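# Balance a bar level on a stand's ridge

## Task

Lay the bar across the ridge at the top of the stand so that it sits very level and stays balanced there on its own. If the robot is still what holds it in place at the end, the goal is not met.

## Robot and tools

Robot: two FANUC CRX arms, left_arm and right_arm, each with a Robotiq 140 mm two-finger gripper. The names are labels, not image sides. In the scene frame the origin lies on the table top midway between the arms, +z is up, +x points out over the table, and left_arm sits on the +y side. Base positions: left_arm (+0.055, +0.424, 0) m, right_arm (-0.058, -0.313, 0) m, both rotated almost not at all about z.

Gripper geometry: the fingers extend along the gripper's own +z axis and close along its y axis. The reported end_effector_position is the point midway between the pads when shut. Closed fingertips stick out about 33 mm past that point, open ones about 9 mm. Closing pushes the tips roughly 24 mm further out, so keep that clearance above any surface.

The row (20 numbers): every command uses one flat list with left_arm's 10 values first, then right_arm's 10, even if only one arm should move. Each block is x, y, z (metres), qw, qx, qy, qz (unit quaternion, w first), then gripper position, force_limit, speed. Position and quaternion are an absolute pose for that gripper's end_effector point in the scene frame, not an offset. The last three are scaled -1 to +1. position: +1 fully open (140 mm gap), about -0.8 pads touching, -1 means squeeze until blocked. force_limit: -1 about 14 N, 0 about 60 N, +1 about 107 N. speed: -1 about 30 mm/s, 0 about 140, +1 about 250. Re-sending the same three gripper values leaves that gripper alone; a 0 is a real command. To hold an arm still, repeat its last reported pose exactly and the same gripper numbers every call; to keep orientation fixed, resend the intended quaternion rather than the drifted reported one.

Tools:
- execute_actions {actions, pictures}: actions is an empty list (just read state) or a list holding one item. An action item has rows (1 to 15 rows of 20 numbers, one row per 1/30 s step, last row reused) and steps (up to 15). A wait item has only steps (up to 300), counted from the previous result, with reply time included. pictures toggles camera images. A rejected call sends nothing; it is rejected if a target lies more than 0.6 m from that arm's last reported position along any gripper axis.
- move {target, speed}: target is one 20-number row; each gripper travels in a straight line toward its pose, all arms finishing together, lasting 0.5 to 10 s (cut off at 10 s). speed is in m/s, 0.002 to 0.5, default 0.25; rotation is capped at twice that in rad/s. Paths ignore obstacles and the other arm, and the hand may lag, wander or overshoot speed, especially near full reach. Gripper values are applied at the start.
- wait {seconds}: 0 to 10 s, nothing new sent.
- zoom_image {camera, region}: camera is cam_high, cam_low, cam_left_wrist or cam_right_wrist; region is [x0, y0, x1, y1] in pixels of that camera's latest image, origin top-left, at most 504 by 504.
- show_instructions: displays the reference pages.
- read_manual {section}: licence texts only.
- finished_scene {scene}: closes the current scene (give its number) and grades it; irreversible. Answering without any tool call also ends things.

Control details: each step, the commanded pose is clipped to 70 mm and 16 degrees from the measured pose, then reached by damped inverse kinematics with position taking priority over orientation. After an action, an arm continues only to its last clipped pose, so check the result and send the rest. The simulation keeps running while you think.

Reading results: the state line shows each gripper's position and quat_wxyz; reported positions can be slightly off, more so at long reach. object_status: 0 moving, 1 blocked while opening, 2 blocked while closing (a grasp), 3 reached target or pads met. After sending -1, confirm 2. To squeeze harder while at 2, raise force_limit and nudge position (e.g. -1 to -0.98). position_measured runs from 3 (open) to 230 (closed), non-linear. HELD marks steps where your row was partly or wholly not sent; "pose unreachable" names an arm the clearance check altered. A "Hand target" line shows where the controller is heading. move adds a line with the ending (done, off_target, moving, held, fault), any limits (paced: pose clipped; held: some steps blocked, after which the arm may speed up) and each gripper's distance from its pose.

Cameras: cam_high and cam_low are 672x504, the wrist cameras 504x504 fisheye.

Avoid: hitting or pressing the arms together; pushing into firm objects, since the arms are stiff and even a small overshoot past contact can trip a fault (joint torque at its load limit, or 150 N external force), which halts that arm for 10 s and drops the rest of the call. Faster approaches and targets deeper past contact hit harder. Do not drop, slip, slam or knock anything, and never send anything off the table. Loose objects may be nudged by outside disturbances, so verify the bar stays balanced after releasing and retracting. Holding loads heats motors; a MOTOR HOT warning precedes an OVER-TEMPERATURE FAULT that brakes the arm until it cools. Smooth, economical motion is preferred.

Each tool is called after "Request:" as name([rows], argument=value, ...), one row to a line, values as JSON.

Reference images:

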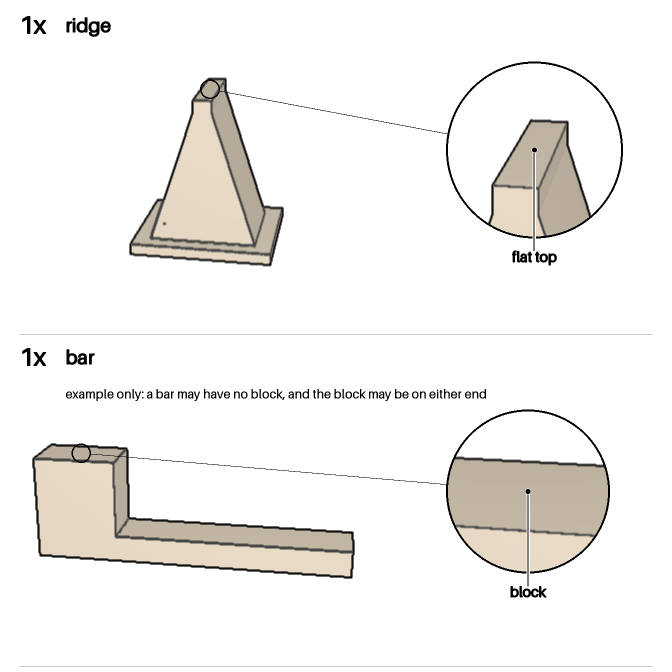

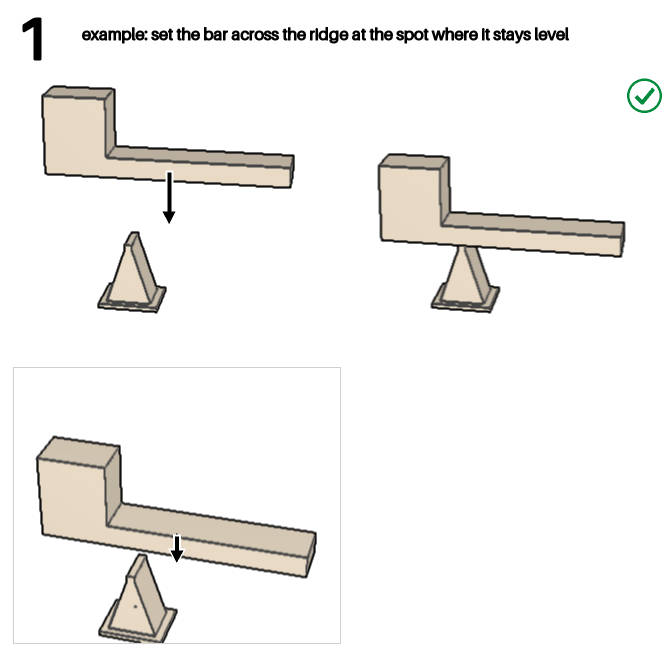

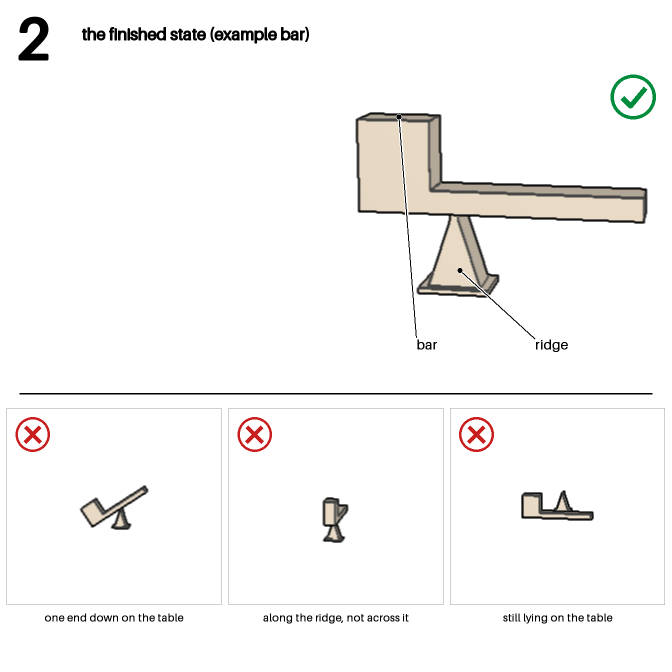

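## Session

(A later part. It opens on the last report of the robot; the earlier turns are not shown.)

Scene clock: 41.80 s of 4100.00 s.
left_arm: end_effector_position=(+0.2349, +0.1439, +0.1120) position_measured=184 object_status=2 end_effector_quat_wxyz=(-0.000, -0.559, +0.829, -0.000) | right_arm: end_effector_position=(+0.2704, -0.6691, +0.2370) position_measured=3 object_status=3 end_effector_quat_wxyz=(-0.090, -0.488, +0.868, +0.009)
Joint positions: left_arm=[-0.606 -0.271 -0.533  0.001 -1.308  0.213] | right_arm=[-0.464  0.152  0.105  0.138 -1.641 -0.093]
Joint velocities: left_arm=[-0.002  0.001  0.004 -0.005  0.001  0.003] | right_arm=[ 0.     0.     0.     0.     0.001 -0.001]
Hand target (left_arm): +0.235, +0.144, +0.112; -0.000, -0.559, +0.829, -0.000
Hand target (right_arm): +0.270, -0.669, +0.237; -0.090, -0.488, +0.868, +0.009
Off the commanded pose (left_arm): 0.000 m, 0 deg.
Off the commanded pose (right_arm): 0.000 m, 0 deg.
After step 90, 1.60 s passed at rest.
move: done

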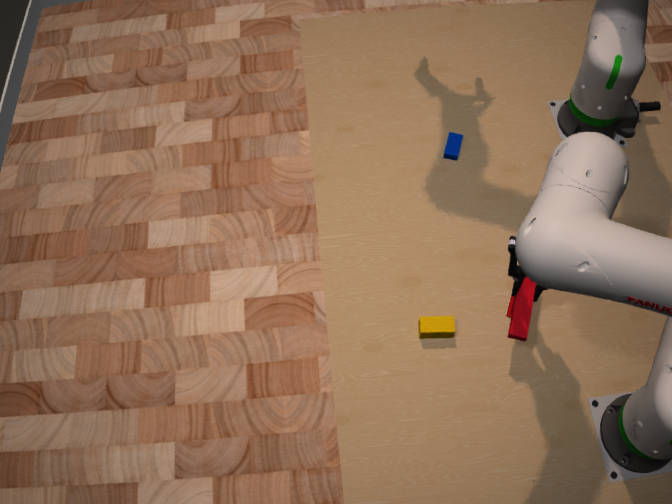

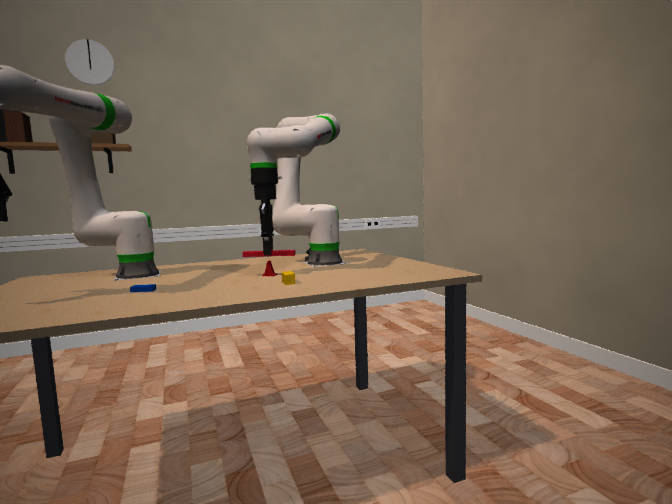

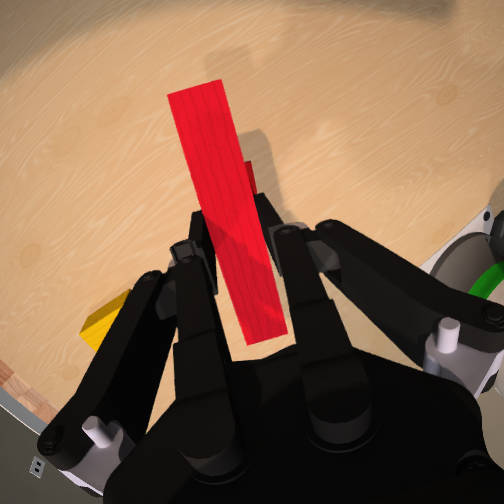

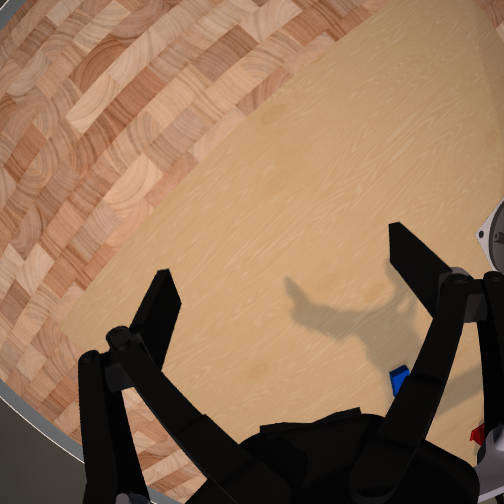

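Request:
move(target=[0.2315,0.146,0.1,0,0.559,-0.829,0,-1,-0.3,-0.3,0.2704,-0.6691,0.237,-0.09,-0.488,0.868,0.009,1,0,0], speed=0.03)

Request:
zoom_image(camera="cam_low", region=[230, 230, 310, 290])

Scene clock: 44.63 s of 4100.00 s.
left_arm: end_effector_position=(+0.2316, +0.1460, +0.1000) position_measured=184 object_status=2 end_effector_quat_wxyz=(+0.000, -0.559, +0.829, +0.000) | right_arm: end_effector_position=(+0.2704, -0.6691, +0.2370) position_measured=3 object_status=3 end_effector_quat_wxyz=(-0.090, -0.488, +0.868, +0.009)
Joint positions: left_arm=[-0.607 -0.272 -0.563 -0.    -1.28   0.215] | right_arm=[-0.464  0.152  0.105  0.138 -1.641 -0.093]
Joint velocities: left_arm=[-0.    -0.001 -0.002 -0.     0.001 -0.   ] | right_arm=[ 0.001  0.    -0.    -0.     0.001  0.001]
Hand target (left_arm): +0.232, +0.146, +0.100; -0.000, -0.559, +0.829, -0.000
Hand target (right_arm): +0.270, -0.669, +0.237; -0.090, -0.488, +0.868, +0.009
Off the commanded pose (left_arm): 0.000 m, 0 deg.
Off the commanded pose (right_arm): 0.000 m, 0 deg.
move: done

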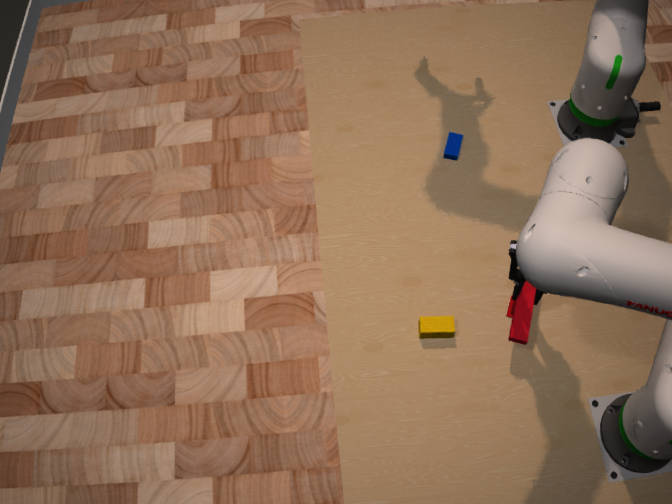

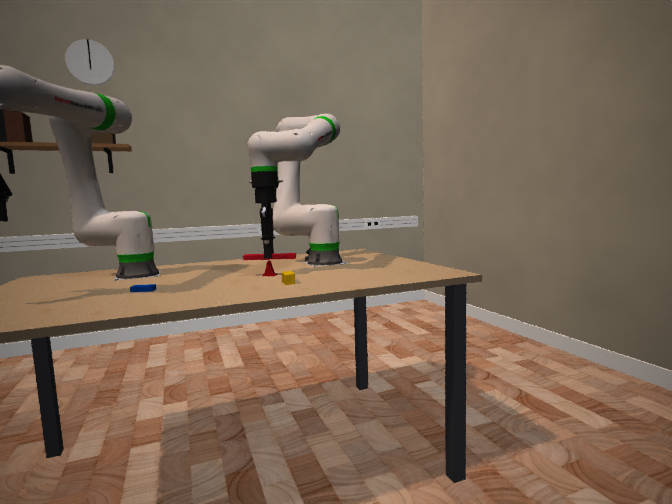

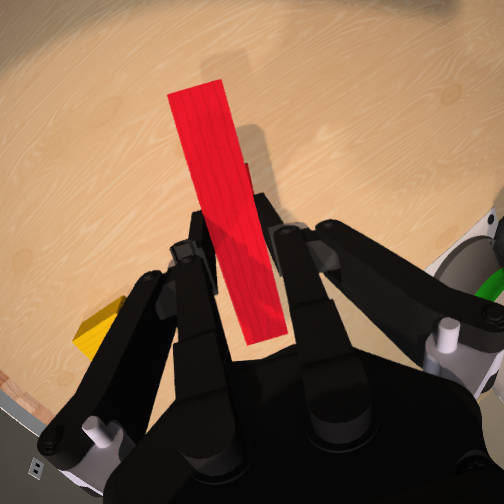

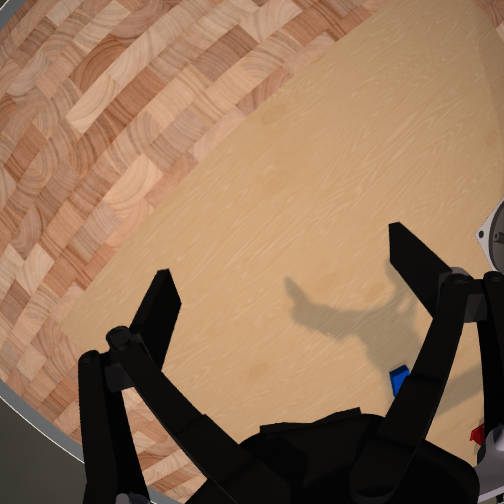

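Region (230, 230, 310, 290) of cam_low's 672x504 image, scaled by 6.300, with more detail than that image has; it fills the top 378 rows of this view, and the rest is white.

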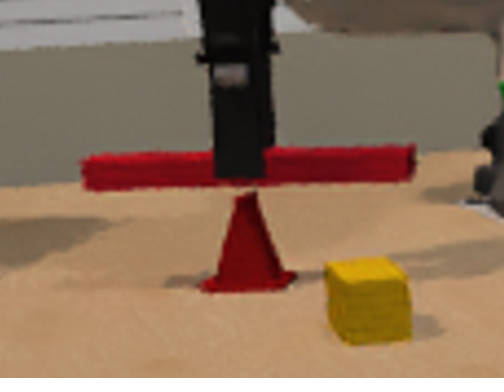

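Request:
move(target=[0.231,0.1449,0.0955,0,0.559,-0.829,0,-1,-0.3,-0.3,0.2704,-0.6691,0.237,-0.09,-0.488,0.868,0.009,1,0,0], speed=0.01)

Request:
zoom_image(camera="cam_low", region=[230, 230, 310, 290])

Scene clock: 48.27 s of 4100.00 s.
left_arm: end_effector_position=(+0.2310, +0.1449, +0.0955) position_measured=184 object_status=2 end_effector_quat_wxyz=(+0.000, -0.559, +0.829, -0.000) | right_arm: end_effector_position=(+0.2704, -0.6691, +0.2370) position_measured=3 object_status=3 end_effector_quat_wxyz=(-0.090, -0.488, +0.868, +0.009)
Joint positions: left_arm=[-0.611 -0.266 -0.57  -0.    -1.267  0.218] | right_arm=[-0.464  0.152  0.105  0.138 -1.641 -0.093]
Joint velocities: left_arm=[-0.     0.001 -0.    -0.     0.001 -0.   ] | right_arm=[-0.     0.    -0.    -0.    -0.002  0.   ]
Hand target (left_arm): +0.231, +0.145, +0.096; -0.000, -0.559, +0.829, -0.000
Hand target (right_arm): +0.270, -0.669, +0.237; -0.090, -0.488, +0.868, +0.009
Off the commanded pose (left_arm): 0.000 m, 0 deg.
Off the commanded pose (right_arm): 0.000 m, 0 deg.
move: done

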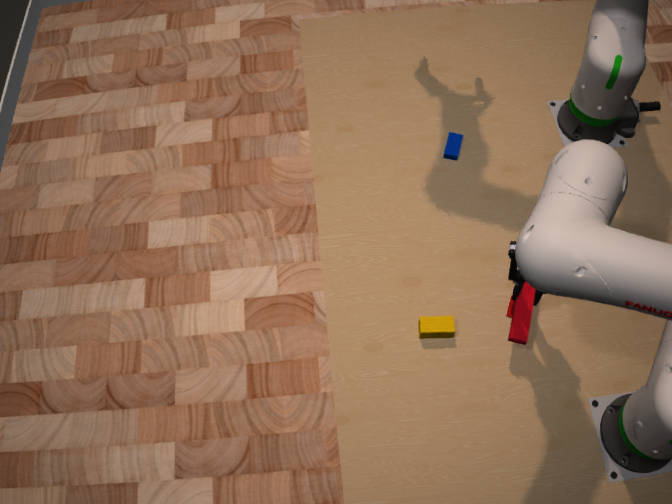

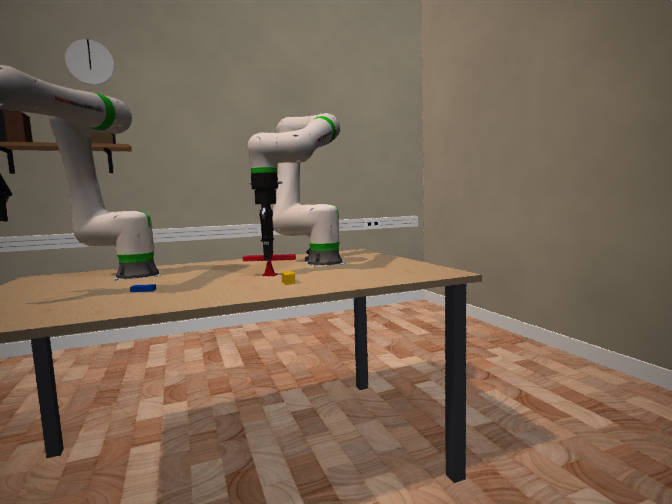

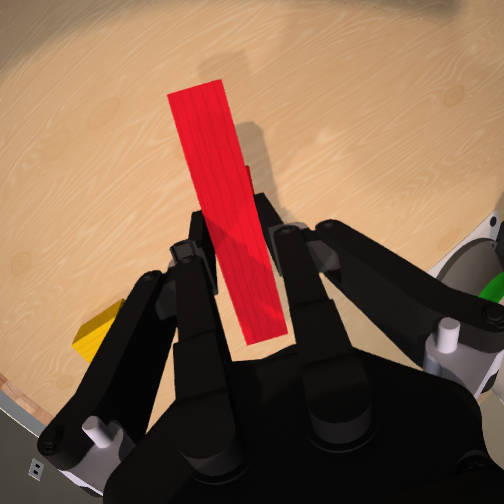

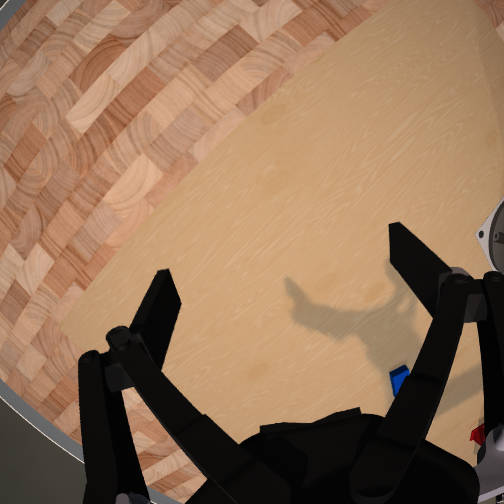

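Region (230, 230, 310, 290) of cam_low's 672x504 image, scaled by 6.300, with more detail than that image has; it fills the top 378 rows of this view, and the rest is white.

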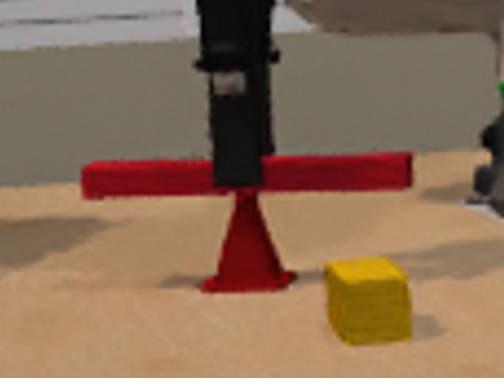

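Lower slightly, then open a little.

Request:
move(target=[0.231,0.1449,0.094,0,0.559,-0.829,0,-1,-0.3,-0.3,0.2704,-0.6691,0.237,-0.09,-0.488,0.868,0.009,1,0,0], speed=0.005)

Request:
move(target=[0.231,0.1449,0.094,0,0.559,-0.829,0,-0.3,-0.3,-1,0.2704,-0.6691,0.237,-0.09,-0.488,0.868,0.009,1,0,0])

Request:
zoom_image(camera="cam_low", region=[230, 230, 310, 290])

Scene clock: 57.17 s of 4100.00 s.
left_arm: end_effector_position=(+0.2310, +0.1449, +0.0940) position_measured=184 object_status=2 end_effector_quat_wxyz=(-0.000, -0.559, +0.829, -0.000) | right_arm: end_effector_position=(+0.2704, -0.6691, +0.2370) position_measured=3 object_status=3 end_effector_quat_wxyz=(-0.090, -0.488, +0.868, +0.009)
Joint positions: left_arm=[-0.611 -0.265 -0.572  0.    -1.263  0.219] | right_arm=[-0.464  0.152  0.105  0.138 -1.641 -0.093]
Joint velocities: left_arm=[-0.     0.001 -0.    -0.001  0.001  0.   ] | right_arm=[-0.002  0.001  0.    -0.    -0.    -0.001]
Hand target (left_arm): +0.231, +0.145, +0.094; -0.000, -0.559, +0.829, -0.000
Hand target (right_arm): +0.270, -0.669, +0.237; -0.090, -0.488, +0.868, +0.009
Off the commanded pose (left_arm): 0.000 m, 0 deg.
Off the commanded pose (right_arm): 0.000 m, 0 deg.
After step 90, 5.20 s passed at rest.
move: done

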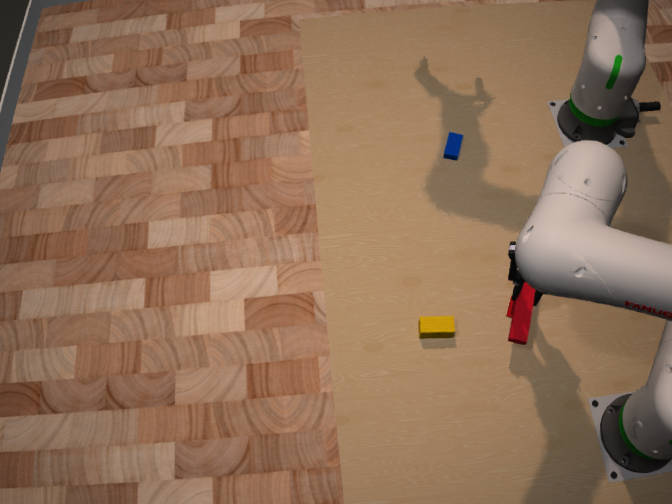

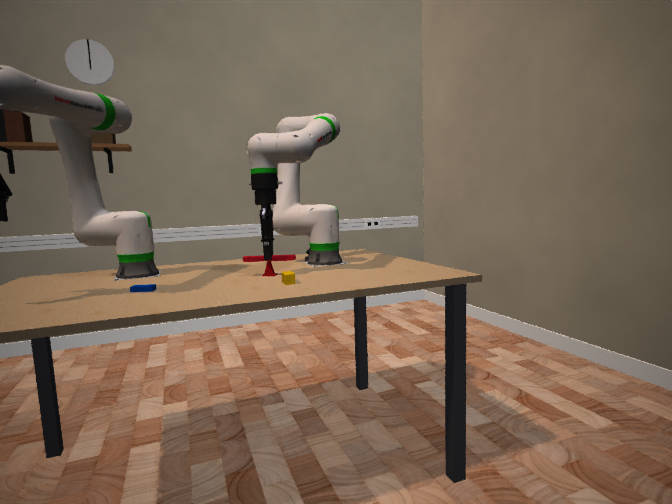

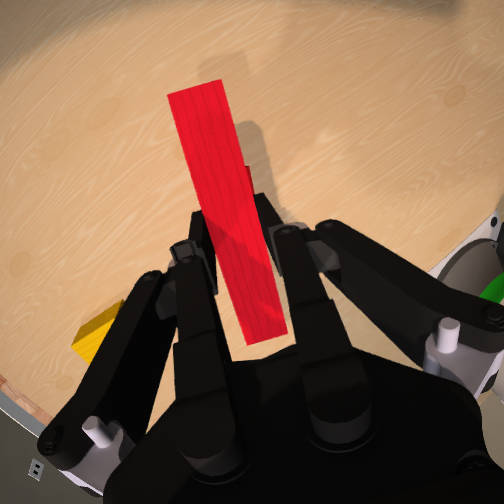

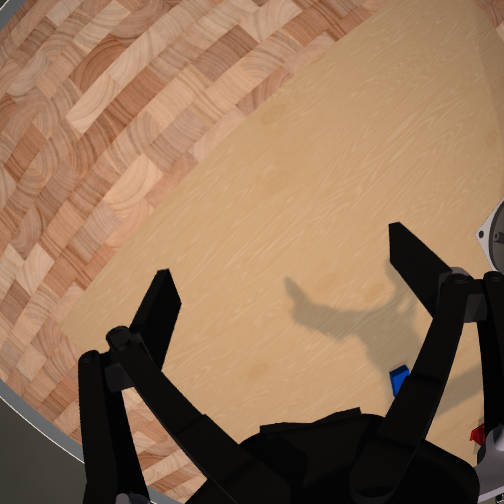

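Scene clock: 57.87 s of 4100.00 s.
left_arm: end_effector_position=(+0.2310, +0.1449, +0.0940) position_measured=167 object_status=3 end_effector_quat_wxyz=(-0.000, -0.559, +0.829, +0.000) | right_arm: end_effector_position=(+0.2704, -0.6691, +0.2370) position_measured=3 object_status=3 end_effector_quat_wxyz=(-0.090, -0.488, +0.868, +0.009)
Joint positions: left_arm=[-0.611 -0.265 -0.572  0.    -1.263  0.219] | right_arm=[-0.464  0.152  0.105  0.138 -1.641 -0.093]
Joint velocities: left_arm=[-0.     0.001 -0.    -0.     0.    -0.   ] | right_arm=[-0.    -0.001  0.     0.    -0.    -0.001]
Hand target (left_arm): +0.231, +0.145, +0.094; -0.000, -0.559, +0.829, +0.000
Hand target (right_arm): +0.270, -0.669, +0.237; -0.090, -0.488, +0.868, +0.009
Off the commanded pose (left_arm): 0.000 m, 0 deg.
Off the commanded pose (right_arm): 0.000 m, 0 deg.
move: done

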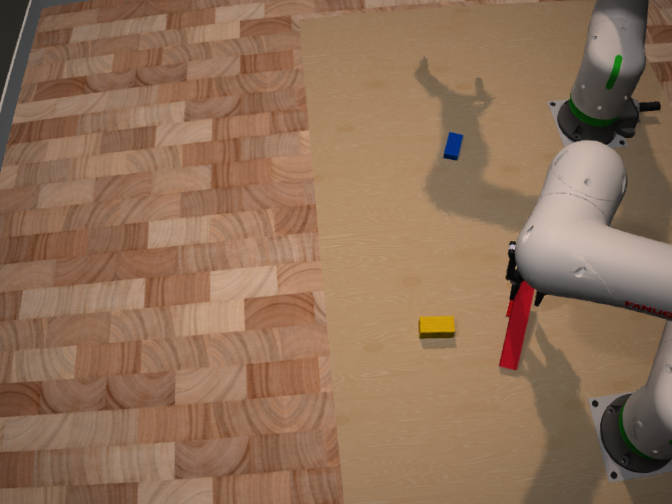

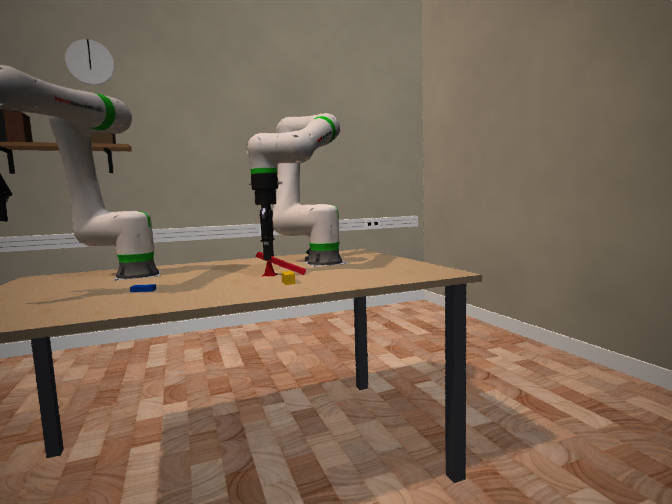

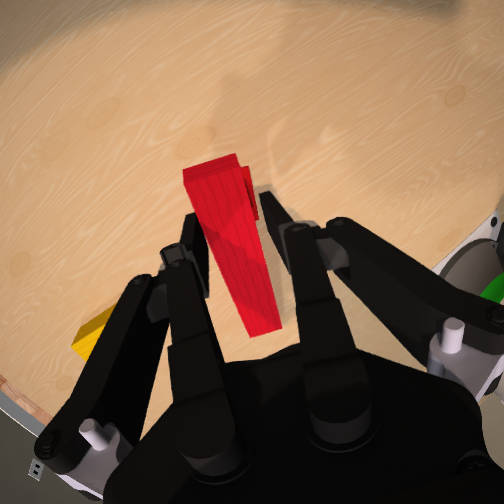

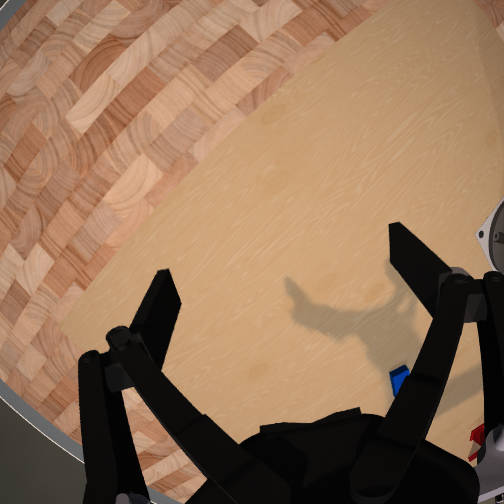

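Region (230, 230, 310, 290) of cam_low's 672x504 image, scaled by 6.300, with more detail than that image has; it fills the top 378 rows of this view, and the rest is white.

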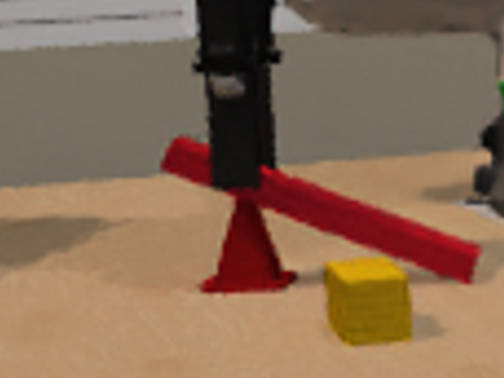

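Request:
move(target=[0.262,0.222,0.1,0.151,0.55,-0.815,0.102,-0.05,-0.3,0,0.2704,-0.6691,0.237,-0.09,-0.488,0.868,0.009,1,0,0], speed=0.12)

Request:
move(target=[0.262,0.222,0.066,0.151,0.55,-0.815,0.102,-0.05,-0.3,0,0.2704,-0.6691,0.237,-0.09,-0.488,0.868,0.009,1,0,0], speed=0.08)

Request:
zoom_image(camera="cam_low", region=[230, 230, 310, 290])

Scene clock: 64.60 s of 4100.00 s.
left_arm: end_effector_position=(+0.2617, +0.2217, +0.0997) position_measured=135 object_status=3 end_effector_quat_wxyz=(-0.151, -0.550, +0.815, -0.101) | right_arm: end_effector_position=(+0.2704, -0.6691, +0.2370) position_measured=3 object_status=3 end_effector_quat_wxyz=(-0.090, -0.488, +0.868, +0.009)
Joint positions: left_arm=[ 0.154 -0.446 -0.826  0.315 -1.396 -0.634] | right_arm=[-0.464  0.152  0.105  0.138 -1.641 -0.093]
Joint velocities: left_arm=[ 0.004  0.    -0.001  0.001 -0.002 -0.005] | right_arm=[ 0.001 -0.     0.     0.     0.    -0.   ]
Hand target (left_arm): +0.262, +0.222, +0.100; -0.151, -0.550, +0.815, -0.101
Hand target (right_arm): +0.270, -0.669, +0.237; -0.090, -0.488, +0.868, +0.009
Off the commanded pose (left_arm): 0.001 m, 0 deg.
Off the commanded pose (right_arm): 0.000 m, 0 deg.
After step 90, 1.80 s passed at rest.
move: done

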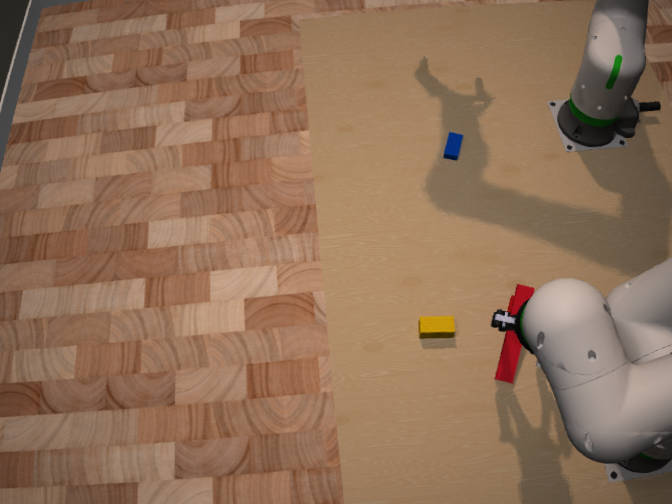

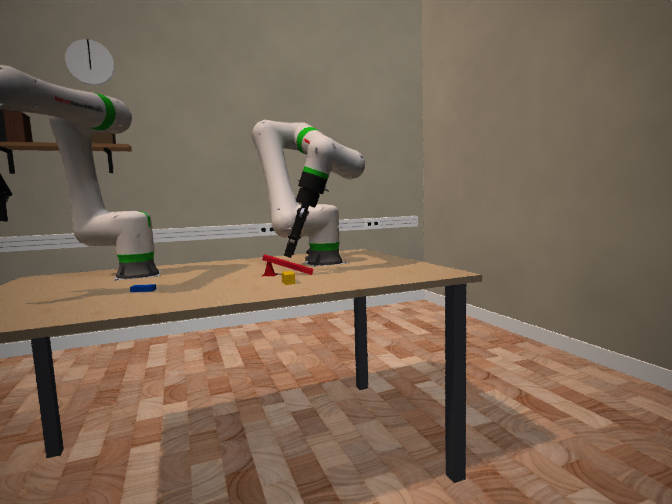

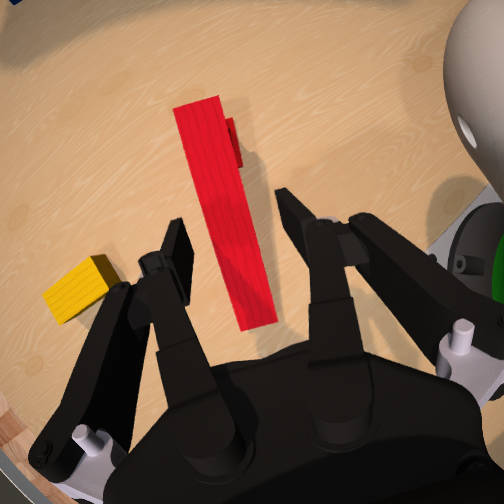

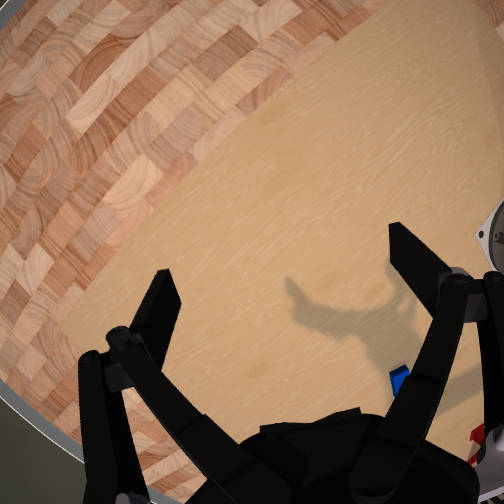

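Scene clock: 65.40 s of 4100.00 s.
left_arm: end_effector_position=(+0.2621, +0.2220, +0.0661) position_measured=135 object_status=3 end_effector_quat_wxyz=(-0.151, -0.550, +0.815, -0.102) | right_arm: end_effector_position=(+0.2704, -0.6691, +0.2370) position_measured=3 object_status=3 end_effector_quat_wxyz=(-0.090, -0.488, +0.868, +0.009)
Joint positions: left_arm=[ 0.155 -0.408 -0.89   0.323 -1.3   -0.667] | right_arm=[-0.464  0.152  0.105  0.138 -1.641 -0.093]
Joint velocities: left_arm=[-0.001  0.002 -0.001 -0.     0.002 -0.001] | right_arm=[-0.001  0.001 -0.     0.    -0.001  0.   ]
Hand target (left_arm): +0.262, +0.222, +0.066; -0.151, -0.550, +0.815, -0.102
Hand target (right_arm): +0.270, -0.669, +0.237; -0.090, -0.488, +0.868, +0.009
Off the commanded pose (left_arm): 0.000 m, 0 deg.
Off the commanded pose (right_arm): 0.000 m, 0 deg.
move: done

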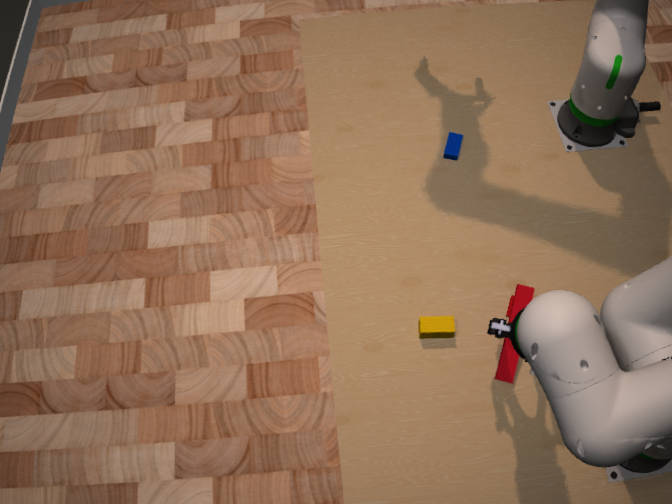

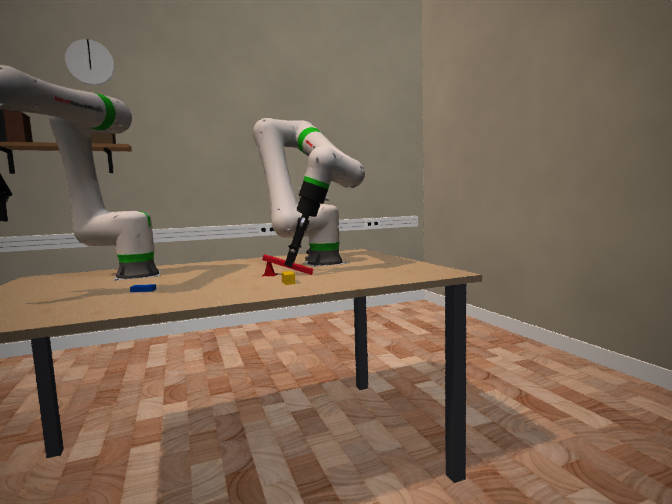

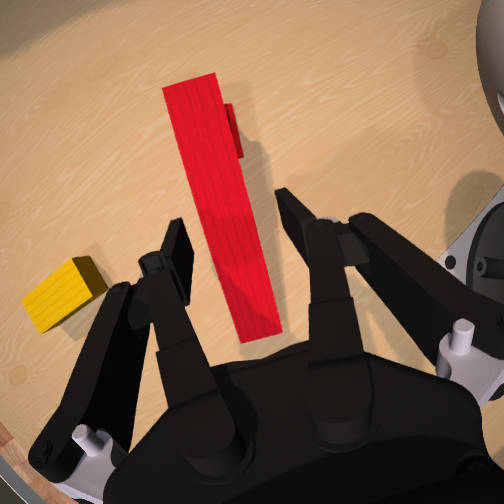

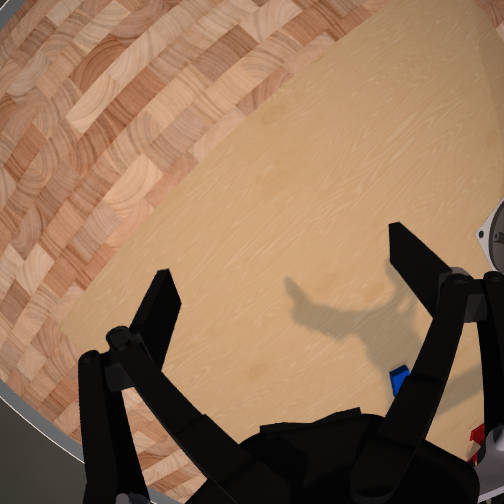

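Region (230, 230, 310, 290) of cam_low's 672x504 image, scaled by 6.300, with more detail than that image has; it fills the top 378 rows of this view, and the rest is white.

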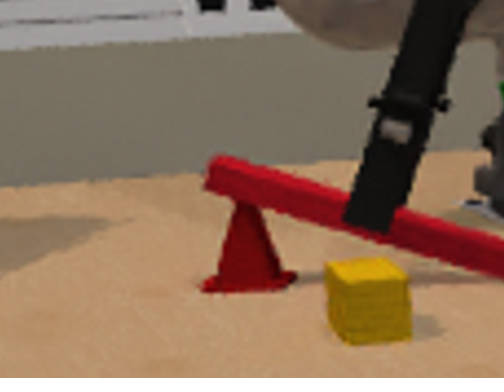

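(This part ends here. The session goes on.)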